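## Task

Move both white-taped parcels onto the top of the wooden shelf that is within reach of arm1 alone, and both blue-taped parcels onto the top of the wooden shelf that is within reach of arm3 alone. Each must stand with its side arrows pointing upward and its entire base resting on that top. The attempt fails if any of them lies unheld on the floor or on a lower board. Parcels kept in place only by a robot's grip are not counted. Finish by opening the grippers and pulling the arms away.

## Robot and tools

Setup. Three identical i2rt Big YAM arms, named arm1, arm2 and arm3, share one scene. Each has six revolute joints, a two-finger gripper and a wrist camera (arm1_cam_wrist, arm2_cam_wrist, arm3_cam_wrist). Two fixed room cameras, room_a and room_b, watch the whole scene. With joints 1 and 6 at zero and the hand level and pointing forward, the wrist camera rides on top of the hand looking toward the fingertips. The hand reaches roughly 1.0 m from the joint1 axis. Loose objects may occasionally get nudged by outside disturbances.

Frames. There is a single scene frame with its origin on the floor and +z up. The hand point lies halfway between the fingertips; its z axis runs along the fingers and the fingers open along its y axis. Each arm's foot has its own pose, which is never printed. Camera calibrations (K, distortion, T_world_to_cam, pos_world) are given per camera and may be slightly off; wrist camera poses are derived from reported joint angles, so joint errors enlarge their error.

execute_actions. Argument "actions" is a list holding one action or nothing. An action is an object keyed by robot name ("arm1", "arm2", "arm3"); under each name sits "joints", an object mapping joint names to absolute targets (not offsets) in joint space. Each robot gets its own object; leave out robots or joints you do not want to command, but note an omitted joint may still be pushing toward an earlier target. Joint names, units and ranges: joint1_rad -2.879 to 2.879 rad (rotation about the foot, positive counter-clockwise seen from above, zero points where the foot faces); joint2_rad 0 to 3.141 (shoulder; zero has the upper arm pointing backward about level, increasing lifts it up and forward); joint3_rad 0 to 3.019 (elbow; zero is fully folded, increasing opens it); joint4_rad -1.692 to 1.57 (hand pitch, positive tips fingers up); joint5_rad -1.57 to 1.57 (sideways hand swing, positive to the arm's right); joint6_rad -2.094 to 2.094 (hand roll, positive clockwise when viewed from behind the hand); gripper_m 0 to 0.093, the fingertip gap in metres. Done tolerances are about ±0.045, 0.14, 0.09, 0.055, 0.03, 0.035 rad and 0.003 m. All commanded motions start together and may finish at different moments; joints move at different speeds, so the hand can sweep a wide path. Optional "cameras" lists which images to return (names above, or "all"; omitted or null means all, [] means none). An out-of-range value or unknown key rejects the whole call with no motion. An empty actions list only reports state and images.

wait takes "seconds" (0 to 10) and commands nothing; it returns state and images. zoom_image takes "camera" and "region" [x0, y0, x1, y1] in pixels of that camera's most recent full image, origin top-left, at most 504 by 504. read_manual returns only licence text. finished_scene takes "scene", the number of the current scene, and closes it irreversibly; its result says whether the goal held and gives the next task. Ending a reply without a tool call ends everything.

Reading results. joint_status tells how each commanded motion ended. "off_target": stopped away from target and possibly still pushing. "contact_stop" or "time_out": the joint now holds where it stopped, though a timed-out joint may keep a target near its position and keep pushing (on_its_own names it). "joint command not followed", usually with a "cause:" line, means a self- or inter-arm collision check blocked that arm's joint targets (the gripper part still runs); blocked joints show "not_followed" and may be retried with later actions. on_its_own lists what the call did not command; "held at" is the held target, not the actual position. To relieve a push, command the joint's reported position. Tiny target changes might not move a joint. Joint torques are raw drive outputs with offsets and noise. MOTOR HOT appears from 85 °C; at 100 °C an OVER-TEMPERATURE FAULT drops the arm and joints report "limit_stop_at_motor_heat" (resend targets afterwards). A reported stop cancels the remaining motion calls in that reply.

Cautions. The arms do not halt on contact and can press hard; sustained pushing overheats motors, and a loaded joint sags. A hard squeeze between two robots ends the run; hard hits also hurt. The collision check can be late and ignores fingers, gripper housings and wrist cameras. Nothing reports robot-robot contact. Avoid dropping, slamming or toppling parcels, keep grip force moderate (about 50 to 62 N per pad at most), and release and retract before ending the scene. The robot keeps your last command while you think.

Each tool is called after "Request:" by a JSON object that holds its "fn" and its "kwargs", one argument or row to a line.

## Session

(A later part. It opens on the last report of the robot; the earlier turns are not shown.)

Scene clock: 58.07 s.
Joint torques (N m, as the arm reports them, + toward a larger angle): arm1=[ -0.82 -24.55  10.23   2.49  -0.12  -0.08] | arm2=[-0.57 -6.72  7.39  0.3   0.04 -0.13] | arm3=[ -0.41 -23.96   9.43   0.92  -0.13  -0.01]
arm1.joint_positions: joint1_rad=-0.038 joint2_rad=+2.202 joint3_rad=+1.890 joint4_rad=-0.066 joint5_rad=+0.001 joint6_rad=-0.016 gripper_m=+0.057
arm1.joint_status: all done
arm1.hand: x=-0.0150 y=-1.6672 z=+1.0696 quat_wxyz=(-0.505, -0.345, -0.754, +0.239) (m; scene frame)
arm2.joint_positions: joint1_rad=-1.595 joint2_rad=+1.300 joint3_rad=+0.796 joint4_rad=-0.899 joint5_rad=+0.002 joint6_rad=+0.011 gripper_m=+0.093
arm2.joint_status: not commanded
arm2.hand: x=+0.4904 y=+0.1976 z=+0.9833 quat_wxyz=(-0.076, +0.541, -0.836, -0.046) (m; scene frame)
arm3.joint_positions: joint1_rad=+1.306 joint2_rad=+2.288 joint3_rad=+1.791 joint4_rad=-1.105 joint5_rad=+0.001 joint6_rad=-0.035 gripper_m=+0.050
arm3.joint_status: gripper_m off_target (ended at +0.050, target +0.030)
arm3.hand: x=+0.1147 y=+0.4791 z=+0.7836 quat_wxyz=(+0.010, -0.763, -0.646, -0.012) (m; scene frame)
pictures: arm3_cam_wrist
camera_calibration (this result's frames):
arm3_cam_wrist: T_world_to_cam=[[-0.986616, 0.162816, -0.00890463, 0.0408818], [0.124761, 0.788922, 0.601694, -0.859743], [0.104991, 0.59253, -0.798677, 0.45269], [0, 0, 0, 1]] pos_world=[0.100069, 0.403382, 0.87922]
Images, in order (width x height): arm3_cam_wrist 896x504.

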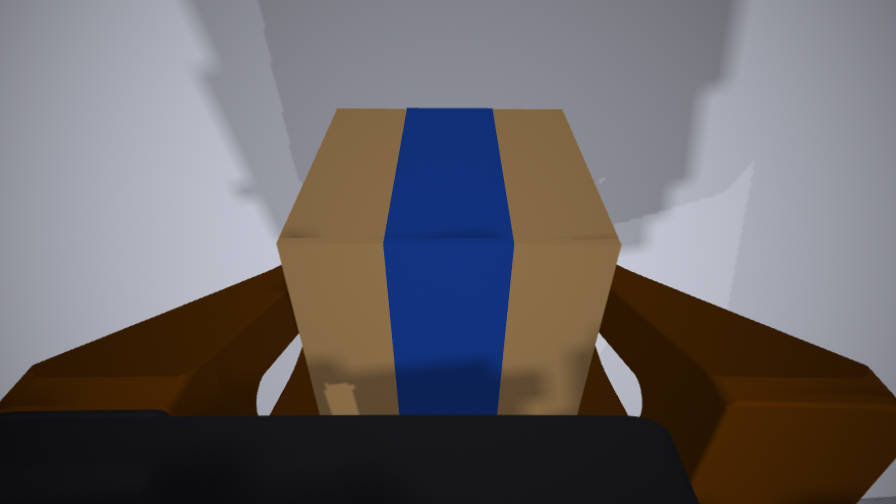

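Request:
{"fn": "execute_actions", "kwargs": {
  "actions": []
}}

Scene clock: 58.77 s.
Joint torques (N m, as the arm reports them, + toward a larger angle): arm1=[ -0.84 -24.67  10.3    2.55  -0.12  -0.1 ] | arm2=[-0.7  -6.69  7.39  0.32  0.05 -0.13] | arm3=[ -0.4  -23.93   9.46   0.92  -0.13  -0.01]
arm1.joint_positions: joint1_rad=-0.038 joint2_rad=+2.202 joint3_rad=+1.890 joint4_rad=-0.066 joint5_rad=+0.001 joint6_rad=-0.016 gripper_m=+0.057
arm1.joint_status: all done
arm1.hand: x=-0.0150 y=-1.6672 z=+1.0696 quat_wxyz=(-0.505, -0.345, -0.754, +0.239) (m; scene frame)
arm2.joint_positions: joint1_rad=-1.595 joint2_rad=+1.300 joint3_rad=+0.796 joint4_rad=-0.899 joint5_rad=+0.002 joint6_rad=+0.011 gripper_m=+0.093
arm2.joint_status: not commanded
arm2.hand: x=+0.4904 y=+0.1976 z=+0.9833 quat_wxyz=(-0.076, +0.541, -0.836, -0.046) (m; scene frame)
arm3.joint_positions: joint1_rad=+1.306 joint2_rad=+2.288 joint3_rad=+1.791 joint4_rad=-1.105 joint5_rad=+0.001 joint6_rad=-0.035 gripper_m=+0.050
arm3.joint_status: gripper_m off_target (ended at +0.050, target +0.030)
arm3.hand: x=+0.1147 y=+0.4791 z=+0.7836 quat_wxyz=(+0.010, -0.763, -0.646, -0.012) (m; scene frame)
pictures: arm1_cam_wrist, arm2_cam_wrist, arm3_cam_wrist, room_a, room_b
camera_calibration (this result's frames):
arm1_cam_wrist: T_world_to_cam=[[-0.76426, -0.644906, 0.00171062, -1.08942], [-0.546471, 0.646195, -0.532729, 1.64218], [0.342455, -0.408079, -0.846284, 0.351633], [0, 0, 0, 1]] pos_world=[-0.055616, -1.62025, 1.17428]
arm2_cam_wrist: T_world_to_cam=[[0.912217, -0.409501, 0.0129954, -0.382523], [-0.374343, -0.820167, 0.432658, -0.0740514], [-0.166516, -0.399543, -0.901464, 1.16811], [0, 0, 0, 1]] pos_world=[0.515732, 0.249332, 1.09002]
arm3_cam_wrist: T_world_to_cam=[[-0.986616, 0.162816, -0.00890463, 0.0408818], [0.124761, 0.788922, 0.601694, -0.859743], [0.104991, 0.59253, -0.798677, 0.45269], [0, 0, 0, 1]] pos_world=[0.100069, 0.403382, 0.87922]
Images, in order (width x height): arm1_cam_wrist 896x504, arm2_cam_wrist 896x504, arm3_cam_wrist 896x504, room_a 896x504, room_b 896x504.

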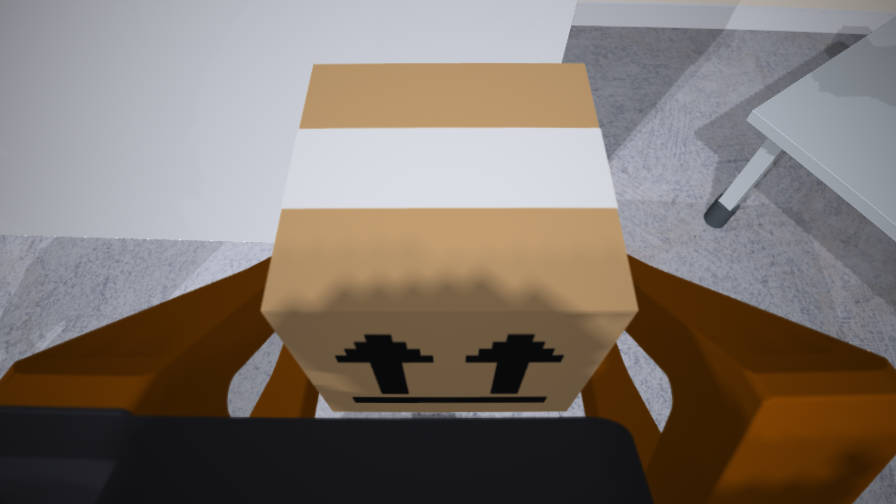

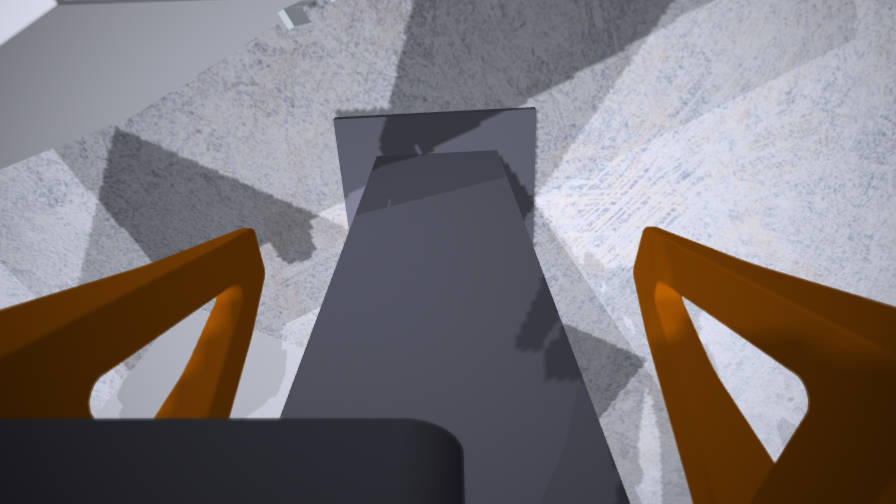

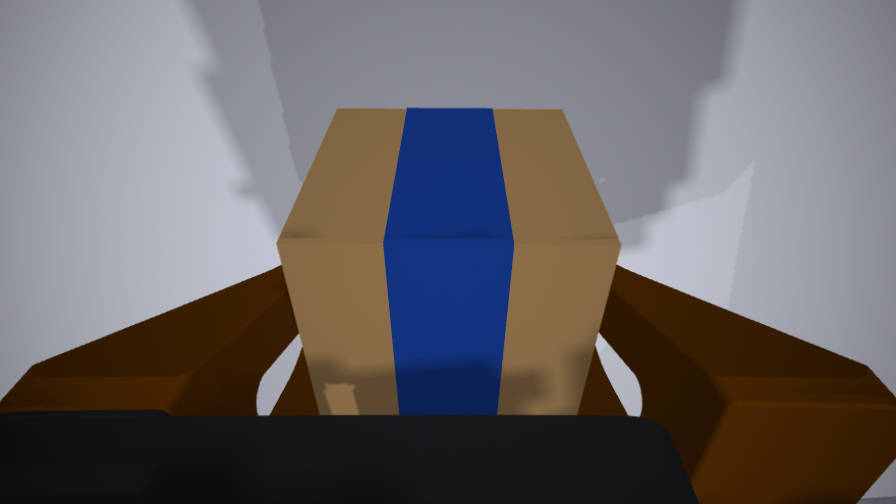

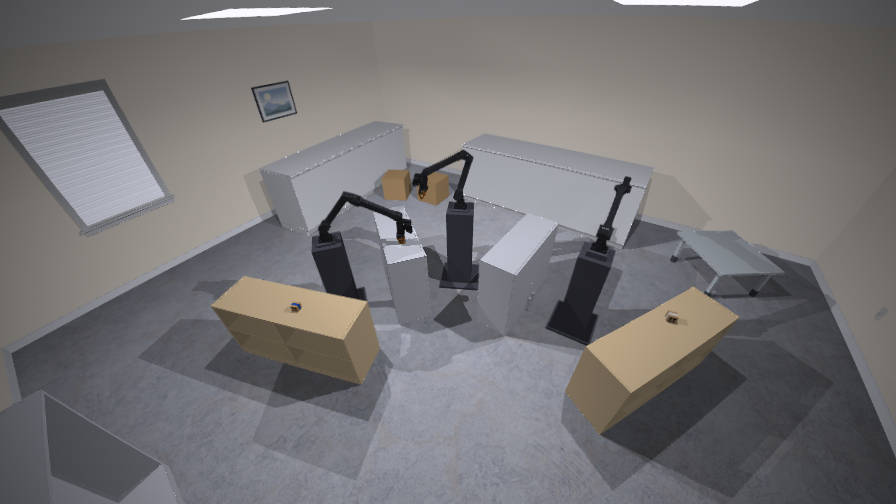

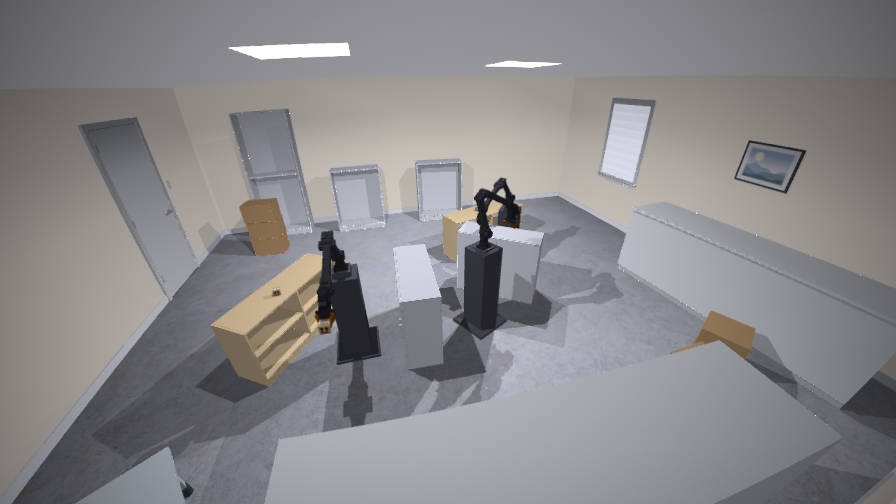

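Request:
{"fn": "execute_actions", "kwargs": {
  "actions": [
    {"arm1": {"joints": {"joint1_rad": -1.59, "joint2_rad": 2.5, "joint3_rad": 1.42, "joint4_rad": 0.985, "joint5_rad": 0, "joint6_rad": 0}}, "arm3": {"joints": {"joint1_rad": -0.1, "joint2_rad": 2.08}}}
  ]
}}

Scene clock: 61.27 s.
Joint torques (N m, as the arm reports them, + toward a larger angle): arm1=[  0.65 -20.94   5.5    2.59  -0.07   0.02] | arm2=[-0.62 -6.82  7.39  0.3   0.04 -0.13] | arm3=[  0.2  -21.33   9.89   1.1   -0.14  -0.01]
arm1.joint_positions: joint1_rad=-1.602 joint2_rad=+2.491 joint3_rad=+1.415 joint4_rad=+0.969 joint5_rad=+0.000 joint6_rad=-0.006 gripper_m=+0.057
arm1.joint_status: all done
arm1.hand: x=-1.1911 y=-1.4962 z=+0.8294 quat_wxyz=(-0.227, -0.697, -0.262, +0.628) (m; scene frame)
arm2.joint_positions: joint1_rad=-1.595 joint2_rad=+1.300 joint3_rad=+0.796 joint4_rad=-0.899 joint5_rad=+0.002 joint6_rad=+0.011 gripper_m=+0.093
arm2.joint_status: not commanded
arm2.hand: x=+0.4904 y=+0.1976 z=+0.9833 quat_wxyz=(-0.076, +0.541, -0.836, -0.046) (m; scene frame)
arm3.joint_positions: joint1_rad=-0.101 joint2_rad=+2.063 joint3_rad=+1.802 joint4_rad=-1.097 joint5_rad=+0.002 joint6_rad=-0.035 gripper_m=+0.050
arm3.joint_status: all done
arm3.hand: x=-0.4375 y=+1.1410 z=+0.9330 quat_wxyz=(+0.004, -0.994, +0.000, +0.106) (m; scene frame)
pictures: arm1_cam_wrist, arm2_cam_wrist, arm3_cam_wrist, room_a, room_b
camera_calibration (this result's frames):
arm1_cam_wrist: T_world_to_cam=[[-0.649867, 0.760045, 0.0021419, 0.36029], [0.50755, 0.436069, -0.743127, 1.87656], [-0.565744, -0.481847, -0.669147, -0.718188], [0, 0, 0, 1]] pos_world=[-1.12462, -1.4382, 0.913177]
arm2_cam_wrist: T_world_to_cam=[[0.912217, -0.409501, 0.0129954, -0.382523], [-0.374343, -0.820167, 0.432658, -0.0740514], [-0.166516, -0.399543, -0.901464, 1.16811], [0, 0, 0, 1]] pos_world=[0.515732, 0.249332, 1.09002]
arm3_cam_wrist: T_world_to_cam=[[-0.00185114, 0.999998, 0.000966025, -1.14392], [0.920264, 0.00132554, 0.391297, 0.0400018], [0.391295, 0.00161334, -0.920264, 1.15062], [0, 0, 0, 1]] pos_world=[-0.489162, 1.14201, 1.04433]
Images, in order (width x height): arm1_cam_wrist 896x504, arm2_cam_wrist 896x504, arm3_cam_wrist 896x504, room_a 896x504, room_b 896x504.

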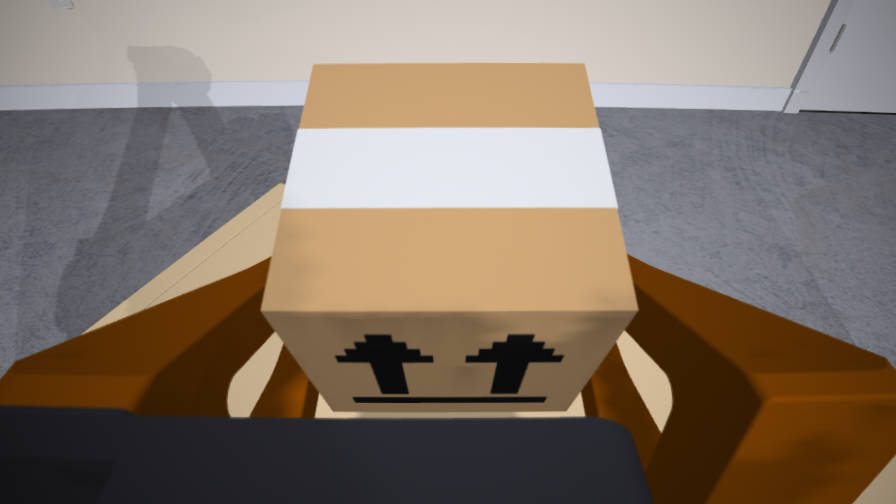

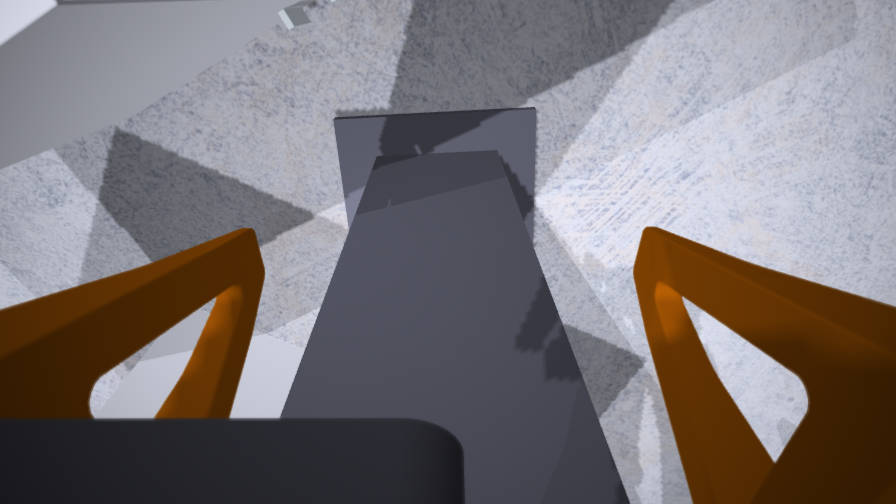

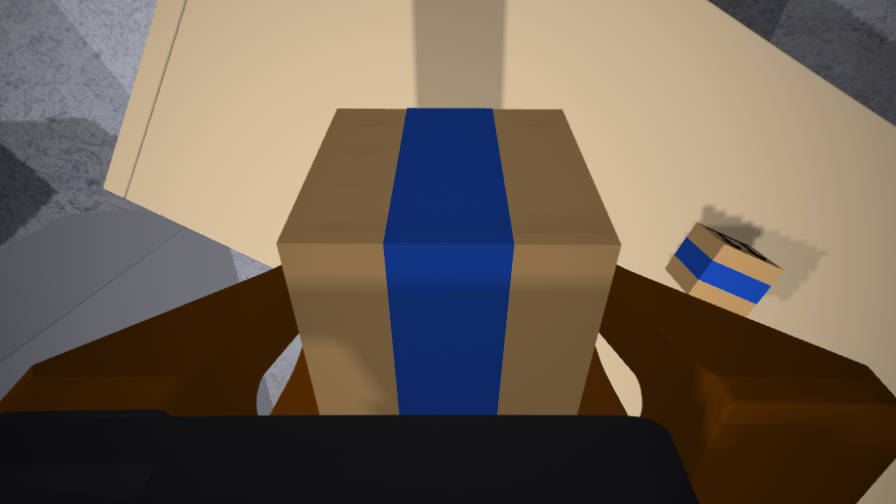

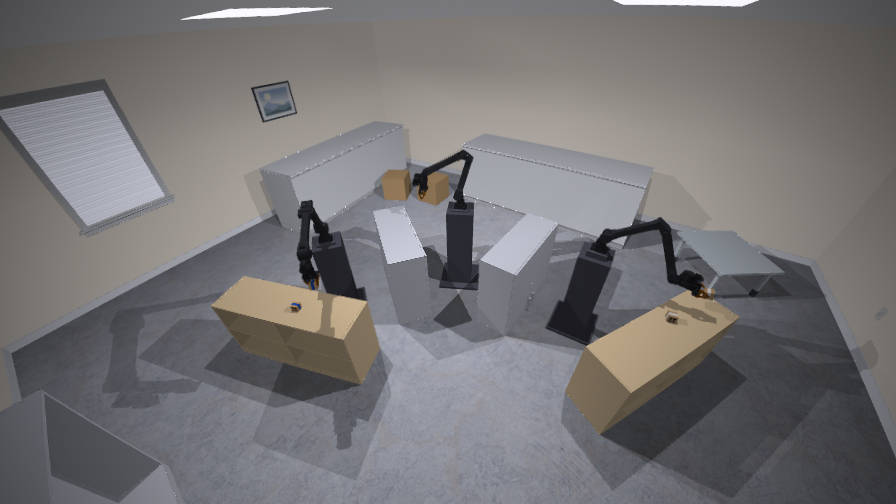

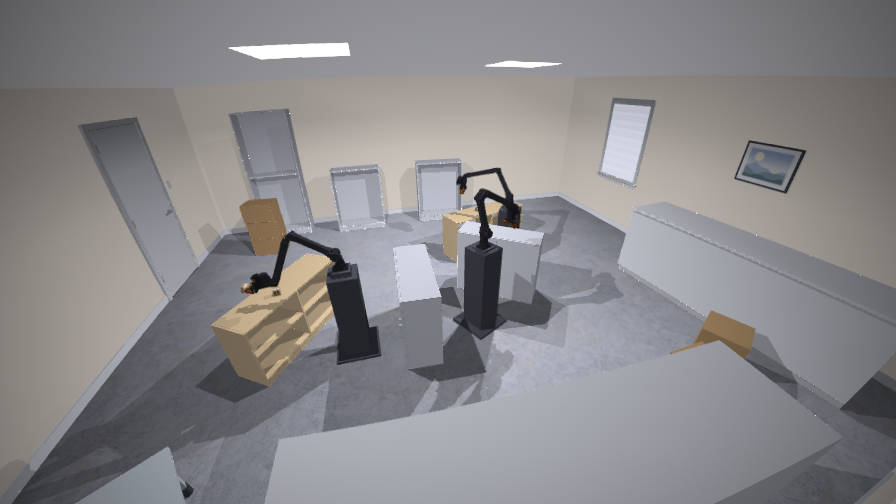

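Request:
{"fn": "execute_actions", "kwargs": {
  "actions": [
    {"arm1": {"joints": {"joint2_rad": 2.70}}, "arm3": {"joints": {"joint2_rad": 2.465, "joint3_rad": 1.762, "joint4_rad": -0.83}}}
  ],
  "cameras": ["arm1_cam_wrist", "arm3_cam_wrist", "room_b"]
}}

Scene clock: 63.07 s.
Joint torques (N m, as the arm reports them, + toward a larger angle): arm1=[  0.92 -21.93   4.68   2.27  -0.07   0.01] | arm2=[-0.67 -6.79  7.37  0.31  0.04 -0.13] | arm3=[ -0.22 -25.92   9.15   1.29  -0.15  -0.01]
arm1.joint_positions: joint1_rad=-1.602 joint2_rad=+2.714 joint3_rad=+1.404 joint4_rad=+0.977 joint5_rad=+0.000 joint6_rad=-0.006 gripper_m=+0.057
arm1.joint_status: all done
arm1.hand: x=-1.1422 y=-1.4527 z=+0.6621 quat_wxyz=(-0.196, -0.763, -0.287, +0.545) (m; scene frame)
arm2.joint_positions: joint1_rad=-1.595 joint2_rad=+1.300 joint3_rad=+0.796 joint4_rad=-0.899 joint5_rad=+0.002 joint6_rad=+0.011 gripper_m=+0.093
arm2.joint_status: not commanded
arm2.hand: x=+0.4904 y=+0.1976 z=+0.9833 quat_wxyz=(-0.076, +0.541, -0.836, -0.046) (m; scene frame)
arm3.joint_positions: joint1_rad=-0.101 joint2_rad=+2.483 joint3_rad=+1.732 joint4_rad=-0.839 joint5_rad=+0.002 joint6_rad=-0.035 gripper_m=+0.050
arm3.joint_status: all done
arm3.hand: x=-0.3929 y=+1.1392 z=+0.6415 quat_wxyz=(+0.000, -1.000, +0.000, -0.010) (m; scene frame)
pictures: arm1_cam_wrist, arm3_cam_wrist, room_b
camera_calibration (this result's frames):
arm1_cam_wrist: T_world_to_cam=[[-0.649015, 0.760772, 0.00234534, 0.361324], [0.622195, 0.532564, -0.573802, 1.86743], [-0.437782, -0.370947, -0.818991, -0.375004], [0, 0, 0, 1]] pos_world=[-1.09157, -1.40852, 0.763565]
arm3_cam_wrist: T_world_to_cam=[[-0.00121739, 0.99997, -0.0076847, -1.13596], [0.805314, 0.00553622, 0.592823, -0.0662113], [0.592848, -0.0054669, -0.805296, 0.878413], [0, 0, 0, 1]] pos_world=[-0.468827, 1.14109, 0.737904]
Images, in order (width x height): arm1_cam_wrist 896x504, arm3_cam_wrist 896x504, room_b 896x504.

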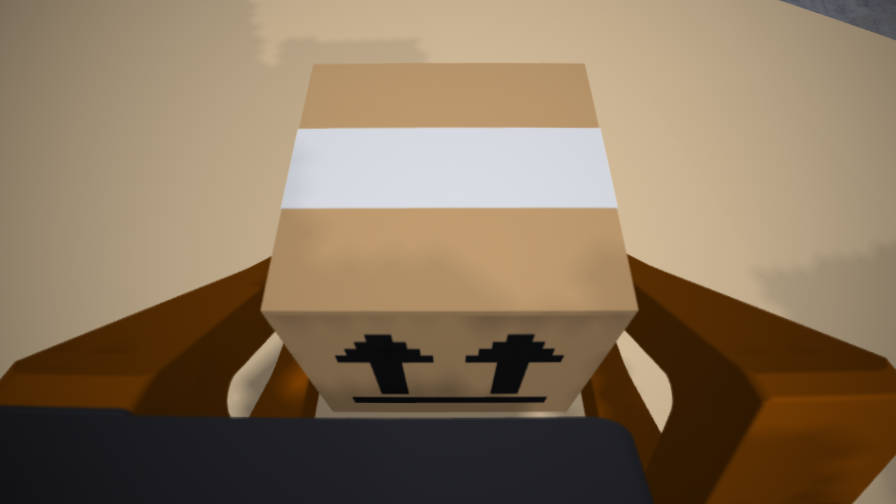

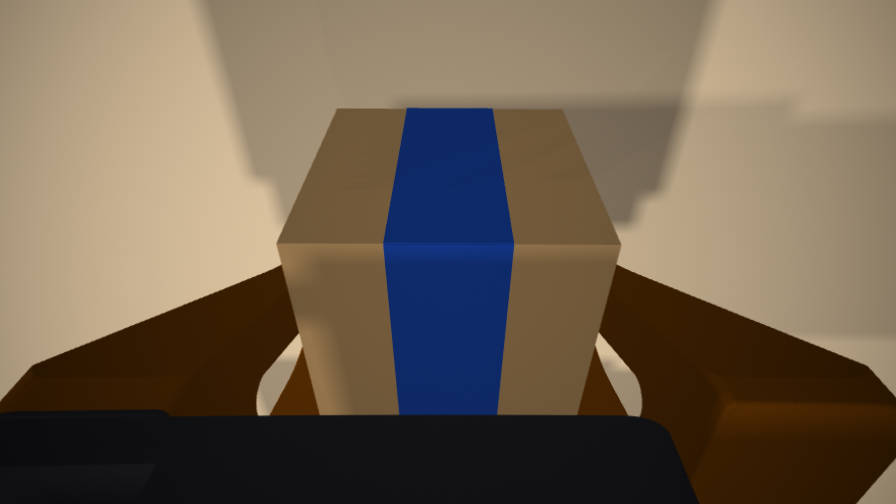

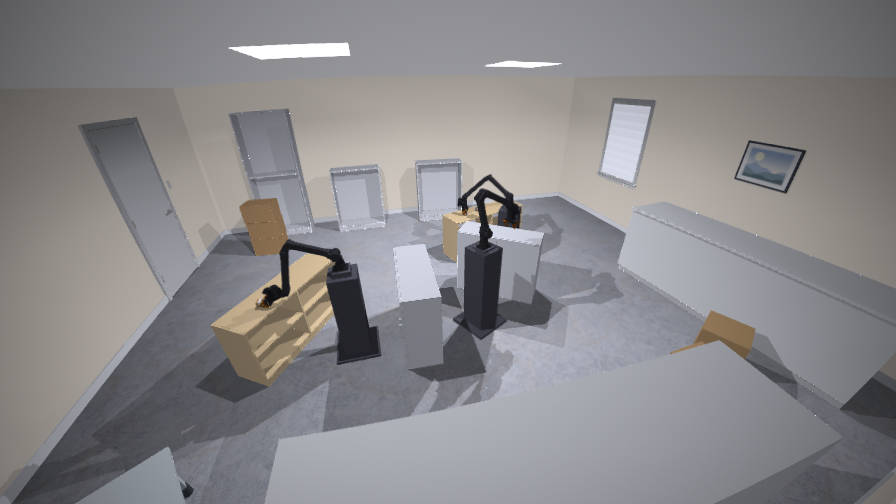

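Request:
{"fn": "zoom_image", "kwargs": {
  "camera": "room_b",
  "region": [200, 240, 360, 340]
}}

Region (200, 240, 360, 340) of room_b's 896x504 image, scaled by 3.150, with more detail than that image has; it fills the top 315 rows of this view, and the rest is white.

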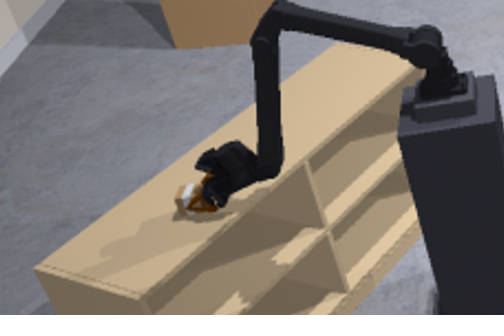

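Request:
{"fn": "execute_actions", "kwargs": {
  "actions": [
    {"arm1": {"joints": {"joint2_rad": 2.73}}, "arm3": {"joints": {"joint3_rad": 1.705, "joint4_rad": -0.80}}}
  ],
  "cameras": ["arm1_cam_wrist", "arm3_cam_wrist"]
}}

Scene clock: 64.20 s.
Joint torques (N m, as the arm reports them, + toward a larger angle): arm1=[  1.01 -19.57   4.58   2.23  -0.07   0.01] | arm2=[-0.65 -6.75  7.38  0.31  0.04 -0.13] | arm3=[ -0.19 -25.27   6.8    1.28  -0.15  -0.01]
arm1.joint_positions: joint1_rad=-1.602 joint2_rad=+2.714 joint3_rad=+1.404 joint4_rad=+0.977 joint5_rad=+0.000 joint6_rad=-0.006 gripper_m=+0.057
arm1.joint_status: all done
arm1.hand: x=-1.1422 y=-1.4527 z=+0.6621 quat_wxyz=(-0.196, -0.763, -0.287, +0.545) (m; scene frame)
arm2.joint_positions: joint1_rad=-1.595 joint2_rad=+1.300 joint3_rad=+0.796 joint4_rad=-0.899 joint5_rad=+0.002 joint6_rad=+0.011 gripper_m=+0.093
arm2.joint_status: not commanded
arm2.hand: x=+0.4904 y=+0.1976 z=+0.9833 quat_wxyz=(-0.076, +0.541, -0.836, -0.046) (m; scene frame)
arm3.joint_positions: joint1_rad=-0.101 joint2_rad=+2.482 joint3_rad=+1.706 joint4_rad=-0.809 joint5_rad=+0.002 joint6_rad=-0.035 gripper_m=+0.050
arm3.joint_status: all done
arm3.hand: x=-0.3872 y=+1.1390 z=+0.6349 quat_wxyz=(+0.000, -1.000, +0.000, -0.007) (m; scene frame)
pictures: arm1_cam_wrist, arm3_cam_wrist
camera_calibration (this result's frames):
arm1_cam_wrist: T_world_to_cam=[[-0.649015, 0.760772, 0.00234534, 0.361324], [0.622195, 0.532564, -0.573802, 1.86743], [-0.437782, -0.370947, -0.818991, -0.375004], [0, 0, 0, 1]] pos_world=[-1.09157, -1.40852, 0.763565]
arm3_cam_wrist: T_world_to_cam=[[-0.00125182, 0.999971, -0.00750266, -1.13593], [0.808242, 0.00542969, 0.588826, -0.0630603], [0.588849, -0.00532686, -0.808225, 0.869928], [0, 0, 0, 1]] pos_world=[-0.462711, 1.14087, 0.731707]
Images, in order (width x height): arm1_cam_wrist 896x504, arm3_cam_wrist 896x504.

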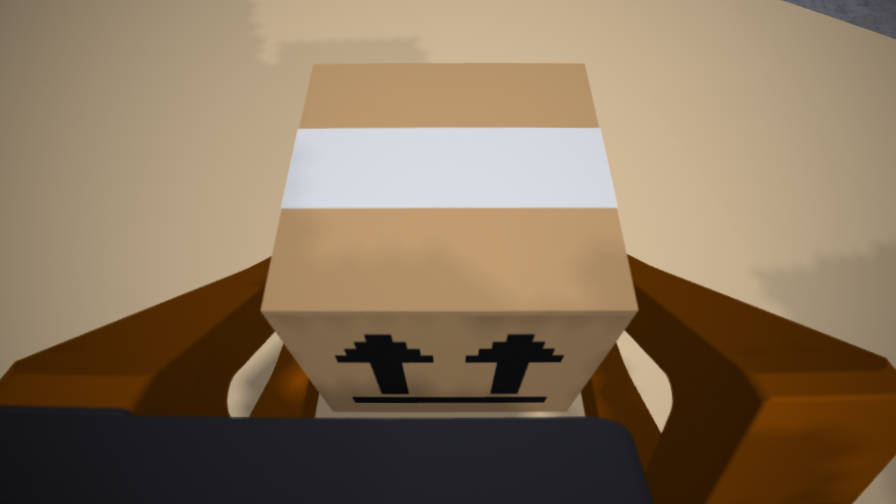

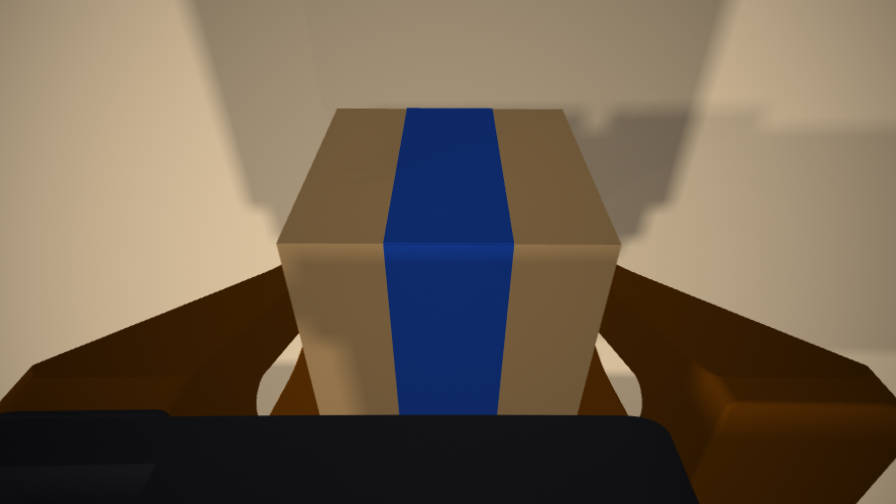

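Request:
{"fn": "execute_actions", "kwargs": {
  "actions": [
    {"arm1": {"joints": {"joint2_rad": 2.752}}, "arm3": {"joints": {"joint3_rad": 1.685}}}
  ],
  "cameras": ["arm1_cam_wrist", "arm3_cam_wrist"]
}}

Scene clock: 65.00 s.
Joint torques (N m, as the arm reports them, + toward a larger angle): arm1=[  1.   -17.72   4.53   2.22  -0.07   0.02] | arm2=[-0.65 -6.73  7.37  0.32  0.04 -0.13] | arm3=[ -0.19 -25.39   6.46   1.21  -0.15  -0.01]
arm1.joint_positions: joint1_rad=-1.602 joint2_rad=+2.718 joint3_rad=+1.404 joint4_rad=+0.977 joint5_rad=+0.000 joint6_rad=-0.006 gripper_m=+0.057
arm1.joint_status: all done
arm1.hand: x=-1.1410 y=-1.4517 z=+0.6592 quat_wxyz=(-0.196, -0.764, -0.287, +0.543) (m; scene frame)
arm2.joint_positions: joint1_rad=-1.595 joint2_rad=+1.300 joint3_rad=+0.796 joint4_rad=-0.899 joint5_rad=+0.002 joint6_rad=+0.011 gripper_m=+0.093
arm2.joint_status: not commanded
arm2.hand: x=+0.4904 y=+0.1976 z=+0.9833 quat_wxyz=(-0.076, +0.541, -0.836, -0.046) (m; scene frame)
arm3.joint_positions: joint1_rad=-0.101 joint2_rad=+2.482 joint3_rad=+1.690 joint4_rad=-0.807 joint5_rad=+0.002 joint6_rad=-0.035 gripper_m=+0.050
arm3.joint_status: all done
arm3.hand: x=-0.3795 y=+1.1387 z=+0.6309 quat_wxyz=(+0.000, -1.000, +0.000, -0.015) (m; scene frame)
pictures: arm1_cam_wrist, arm3_cam_wrist
camera_calibration (this result's frames):
arm1_cam_wrist: T_world_to_cam=[[-0.648999, 0.760785, 0.00235149, 0.36134], [0.624035, 0.534106, -0.57036, 1.86658], [-0.435178, -0.368696, -0.821391, -0.368735], [0, 0, 0, 1]] pos_world=[-1.09077, -1.40781, 0.760901]
arm3_cam_wrist: T_world_to_cam=[[-0.00115146, 0.999967, -0.00802032, -1.1353], [0.799856, 0.0057347, 0.600165, -0.077644], [0.600191, -0.00572403, -0.799836, 0.861577], [0, 0, 0, 1]] pos_world=[-0.456314, 1.14064, 0.726614]
Images, in order (width x height): arm1_cam_wrist 896x504, arm3_cam_wrist 896x504.

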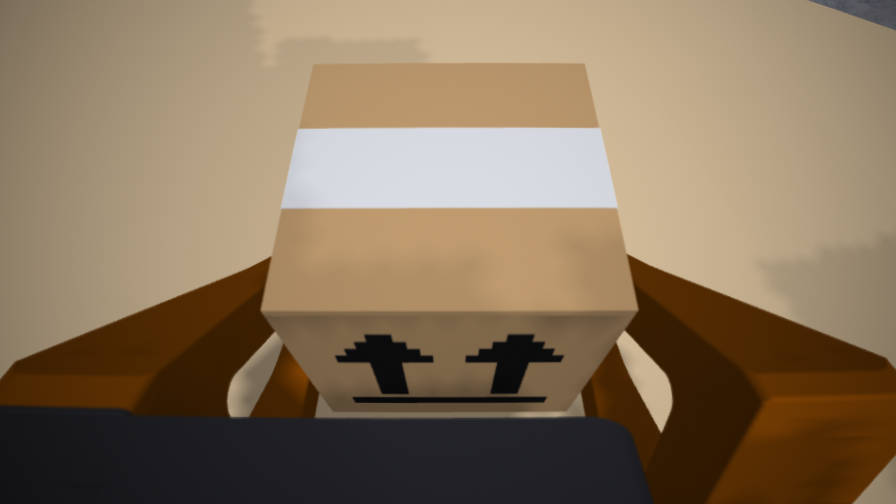

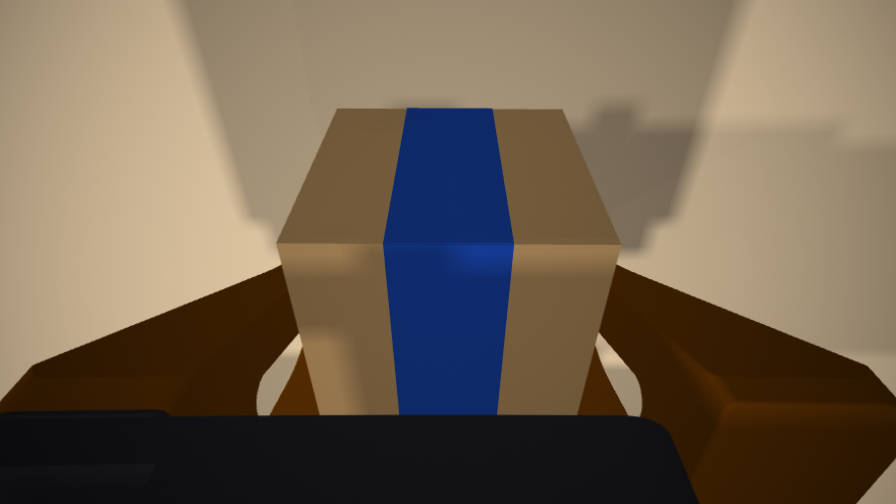

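Request:
{"fn": "execute_actions", "kwargs": {
  "actions": [
    {"arm1": {"joints": {"joint2_rad": 2.774}}, "arm3": {"joints": {"gripper_m": 0.093}}}
  ],
  "cameras": ["arm1_cam_wrist", "arm3_cam_wrist"]
}}

Scene clock: 65.77 s.
Joint torques (N m, as the arm reports them, + toward a larger angle): arm1=[  0.93 -17.22   4.45   2.07  -0.08  -0.01] | arm2=[-0.52 -6.74  7.38  0.3   0.05 -0.13] | arm3=[ -0.22 -25.13   6.41   1.2   -0.15  -0.01]
arm1.joint_positions: joint1_rad=-1.602 joint2_rad=+2.733 joint3_rad=+1.404 joint4_rad=+0.982 joint5_rad=+0.000 joint6_rad=-0.003 gripper_m=+0.057
arm1.joint_status: all done
arm1.hand: x=-1.1374 y=-1.4484 z=+0.6501 quat_wxyz=(-0.195, -0.767, -0.287, +0.539) (m; scene frame)
arm2.joint_positions: joint1_rad=-1.595 joint2_rad=+1.300 joint3_rad=+0.796 joint4_rad=-0.899 joint5_rad=+0.002 joint6_rad=+0.011 gripper_m=+0.093
arm2.joint_status: not commanded
arm2.hand: x=+0.4904 y=+0.1976 z=+0.9833 quat_wxyz=(-0.076, +0.541, -0.836, -0.046) (m; scene frame)
arm3.joint_positions: joint1_rad=-0.101 joint2_rad=+2.482 joint3_rad=+1.690 joint4_rad=-0.807 joint5_rad=+0.002 joint6_rad=-0.035 gripper_m=+0.093
arm3.joint_status: all done
arm3.hand: x=-0.3795 y=+1.1387 z=+0.6309 quat_wxyz=(+0.000, -1.000, +0.000, -0.015) (m; scene frame)
pictures: arm1_cam_wrist, arm3_cam_wrist
camera_calibration (this result's frames):
arm1_cam_wrist: T_world_to_cam=[[-0.64817, 0.761496, -0.00050112, 0.365116], [0.629946, 0.535827, -0.562189, 1.8613], [-0.427836, -0.36471, -0.827009, -0.355619], [0, 0, 0, 1]] pos_world=[-1.08801, -1.40507, 0.752485]
arm3_cam_wrist: T_world_to_cam=[[-0.00115146, 0.999967, -0.00802032, -1.1353], [0.799856, 0.0057347, 0.600165, -0.077644], [0.600191, -0.00572403, -0.799836, 0.861577], [0, 0, 0, 1]] pos_world=[-0.456314, 1.14064, 0.726614]
Images, in order (width x height): arm1_cam_wrist 896x504, arm3_cam_wrist 896x504.

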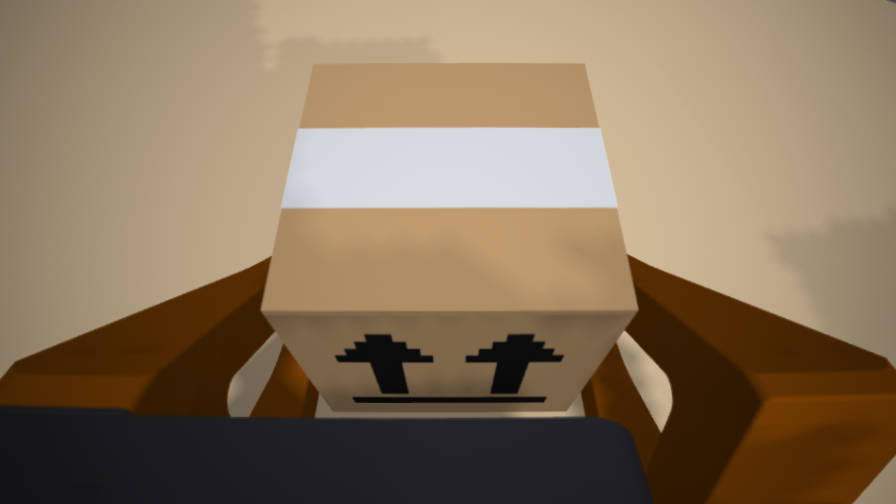

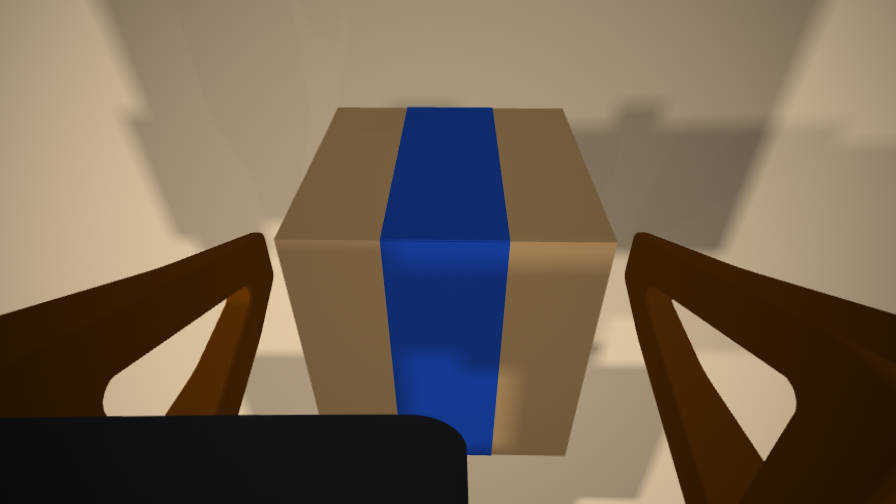

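Request:
{"fn": "execute_actions", "kwargs": {
  "actions": [
    {"arm1": {"joints": {"joint2_rad": 2.74, "gripper_m": 0.093}}, "arm3": {"joints": {"joint2_rad": 2.1}}}
  ],
  "cameras": ["arm1_cam_wrist", "arm3_cam_wrist"]
}}

Scene clock: 67.27 s.
Joint torques (N m, as the arm reports them, + toward a larger angle): arm1=[  1.01 -20.     4.41   2.08  -0.06  -0.01] | arm2=[-0.6  -6.63  7.38  0.34  0.05 -0.13] | arm3=[ -0.28 -20.16   9.85   1.78  -0.15  -0.01]
arm1.joint_positions: joint1_rad=-1.602 joint2_rad=+2.733 joint3_rad=+1.404 joint4_rad=+0.982 joint5_rad=+0.000 joint6_rad=-0.003 gripper_m=+0.093
arm1.joint_status: all done
arm1.hand: x=-1.1374 y=-1.4484 z=+0.6501 quat_wxyz=(-0.195, -0.767, -0.287, +0.539) (m; scene frame)
arm2.joint_positions: joint1_rad=-1.595 joint2_rad=+1.300 joint3_rad=+0.796 joint4_rad=-0.899 joint5_rad=+0.002 joint6_rad=+0.011 gripper_m=+0.093
arm2.joint_status: not commanded
arm2.hand: x=+0.4904 y=+0.1976 z=+0.9833 quat_wxyz=(-0.076, +0.541, -0.836, -0.046) (m; scene frame)
arm3.joint_positions: joint1_rad=-0.101 joint2_rad=+2.069 joint3_rad=+1.681 joint4_rad=-0.801 joint5_rad=+0.002 joint6_rad=-0.035 gripper_m=+0.093
arm3.joint_status: all done
arm3.hand: x=-0.4632 y=+1.1419 z=+0.8972 quat_wxyz=(+0.007, -0.982, +0.000, +0.189) (m; scene frame)
pictures: arm1_cam_wrist, arm3_cam_wrist
camera_calibration (this result's frames):
arm1_cam_wrist: T_world_to_cam=[[-0.64817, 0.761496, -0.00050112, 0.365116], [0.629946, 0.535827, -0.562189, 1.8613], [-0.427836, -0.36471, -0.827009, -0.355619], [0, 0, 0, 1]] pos_world=[-1.08801, -1.40507, 0.752485]
arm3_cam_wrist: T_world_to_cam=[[-0.00106068, 0.999974, 0.00716499, -1.14999], [0.972589, -0.000634495, 0.232531, 0.246561], [0.23253, 0.00721523, -0.972563, 1.09473], [0, 0, 0, 1]] pos_world=[-0.495579, 1.14222, 1.0156]
Images, in order (width x height): arm1_cam_wrist 896x504, arm3_cam_wrist 896x504.

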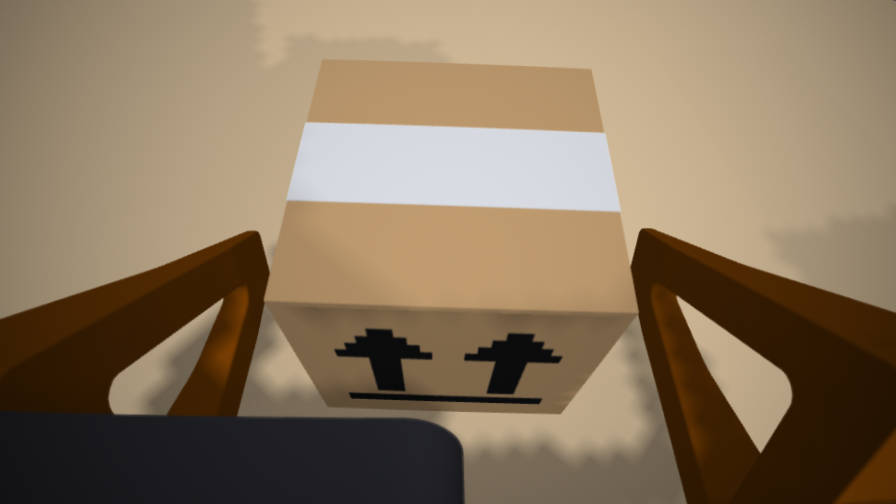

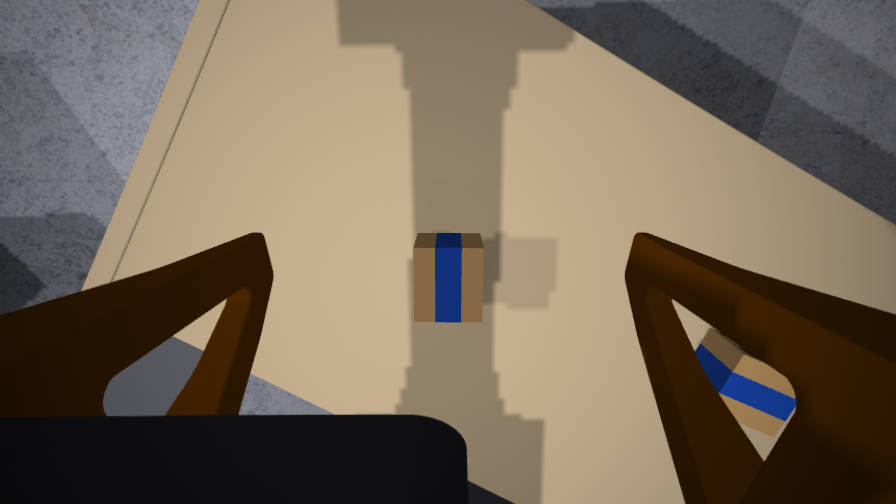

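Request:
{"fn": "execute_actions", "kwargs": {
  "actions": [
    {"arm1": {"joints": {"joint2_rad": 2.4}}}
  ]
}}

Scene clock: 68.73 s.
Joint torques (N m, as the arm reports them, + toward a larger angle): arm1=[  0.96 -19.03   6.06   1.94  -0.07  -0.02] | arm2=[-0.61 -6.64  7.37  0.31  0.05 -0.13] | arm3=[ -0.24 -20.     9.86   1.74  -0.14  -0.01]
arm1.joint_positions: joint1_rad=-1.602 joint2_rad=+2.367 joint3_rad=+1.423 joint4_rad=+0.986 joint5_rad=+0.000 joint6_rad=-0.003 gripper_m=+0.093
arm1.joint_status: all done
arm1.hand: x=-1.2056 y=-1.5095 z=+0.9336 quat_wxyz=(-0.246, -0.649, -0.244, +0.678) (m; scene frame)
arm2.joint_positions: joint1_rad=-1.595 joint2_rad=+1.300 joint3_rad=+0.796 joint4_rad=-0.899 joint5_rad=+0.002 joint6_rad=+0.011 gripper_m=+0.093
arm2.joint_status: not commanded
arm2.hand: x=+0.4904 y=+0.1976 z=+0.9833 quat_wxyz=(-0.076, +0.541, -0.836, -0.046) (m; scene frame)
arm3.joint_positions: joint1_rad=-0.101 joint2_rad=+2.069 joint3_rad=+1.681 joint4_rad=-0.801 joint5_rad=+0.002 joint6_rad=-0.035 gripper_m=+0.093
arm3.joint_status: not commanded
arm3.hand: x=-0.4632 y=+1.1419 z=+0.8972 quat_wxyz=(+0.007, -0.982, +0.000, +0.189) (m; scene frame)
pictures: arm1_cam_wrist, arm2_cam_wrist, arm3_cam_wrist, room_a, room_b
camera_calibration (this result's frames):
arm1_cam_wrist: T_world_to_cam=[[-0.650531, 0.75948, -0.000901355, 0.362009], [0.419423, 0.358266, -0.834104, 1.82842], [-0.633162, -0.542988, -0.551607, -0.946367], [0, 0, 0, 1]] pos_world=[-1.13059, -1.44387, 1.0034]
arm2_cam_wrist: T_world_to_cam=[[0.912217, -0.409501, 0.0129954, -0.382523], [-0.374343, -0.820167, 0.432658, -0.0740514], [-0.166516, -0.399543, -0.901464, 1.16811], [0, 0, 0, 1]] pos_world=[0.515732, 0.249332, 1.09002]
arm3_cam_wrist: T_world_to_cam=[[-0.00106068, 0.999974, 0.00716499, -1.14999], [0.972589, -0.000634495, 0.232531, 0.246561], [0.23253, 0.00721523, -0.972563, 1.09473], [0, 0, 0, 1]] pos_world=[-0.495579, 1.14222, 1.0156]
Images, in order (width x height): arm1_cam_wrist 896x504, arm2_cam_wrist 896x504, arm3_cam_wrist 896x504, room_a 896x504, room_b 896x504.

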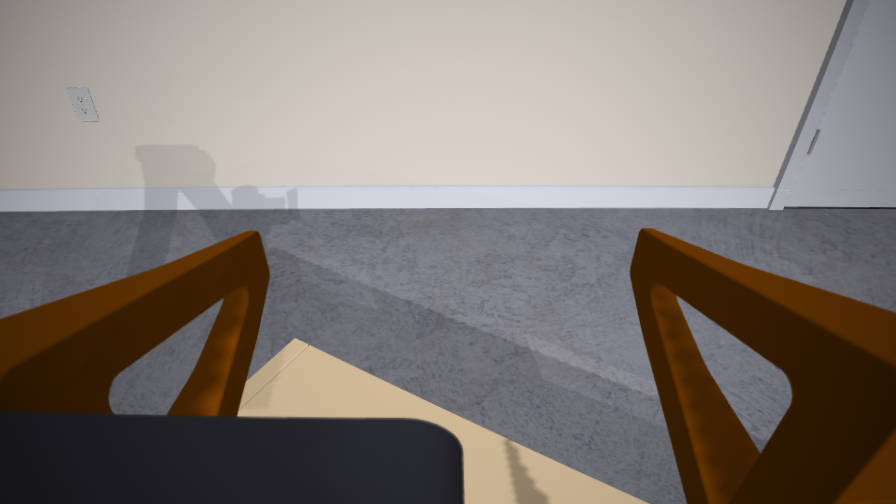

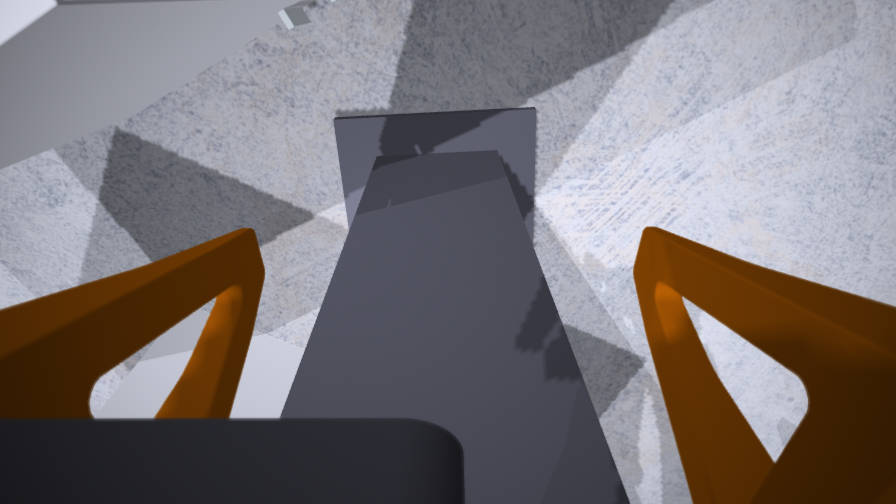

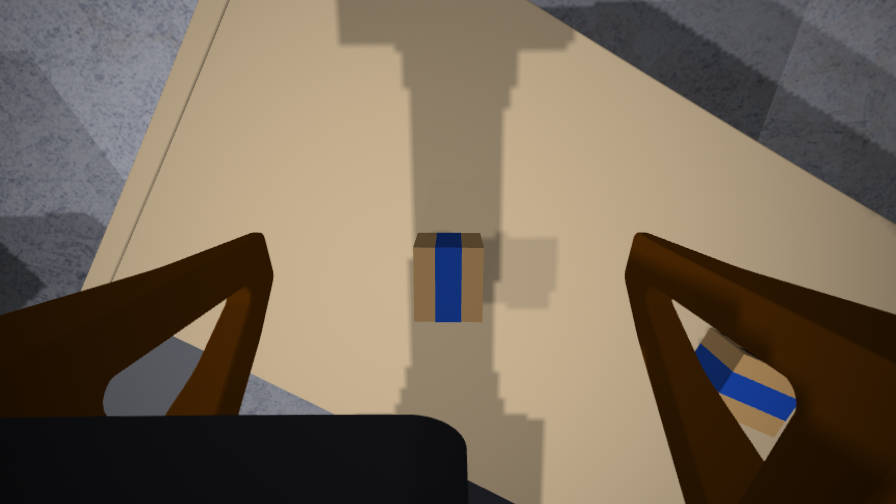

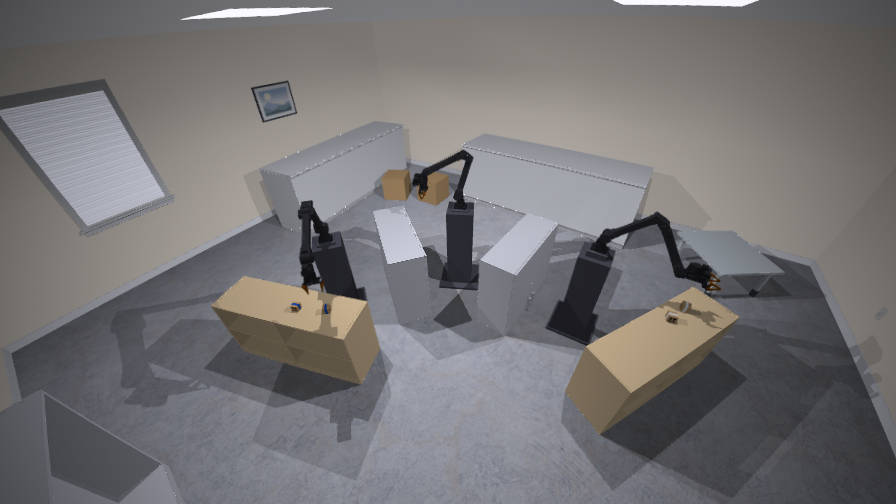

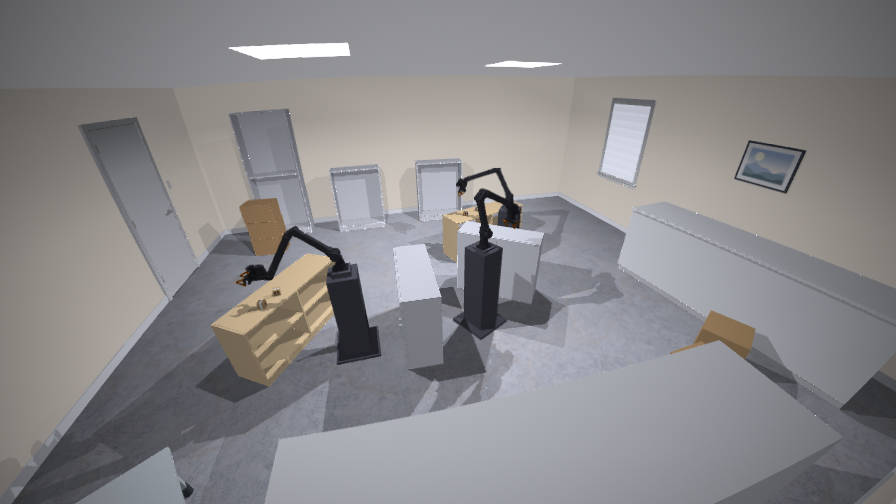

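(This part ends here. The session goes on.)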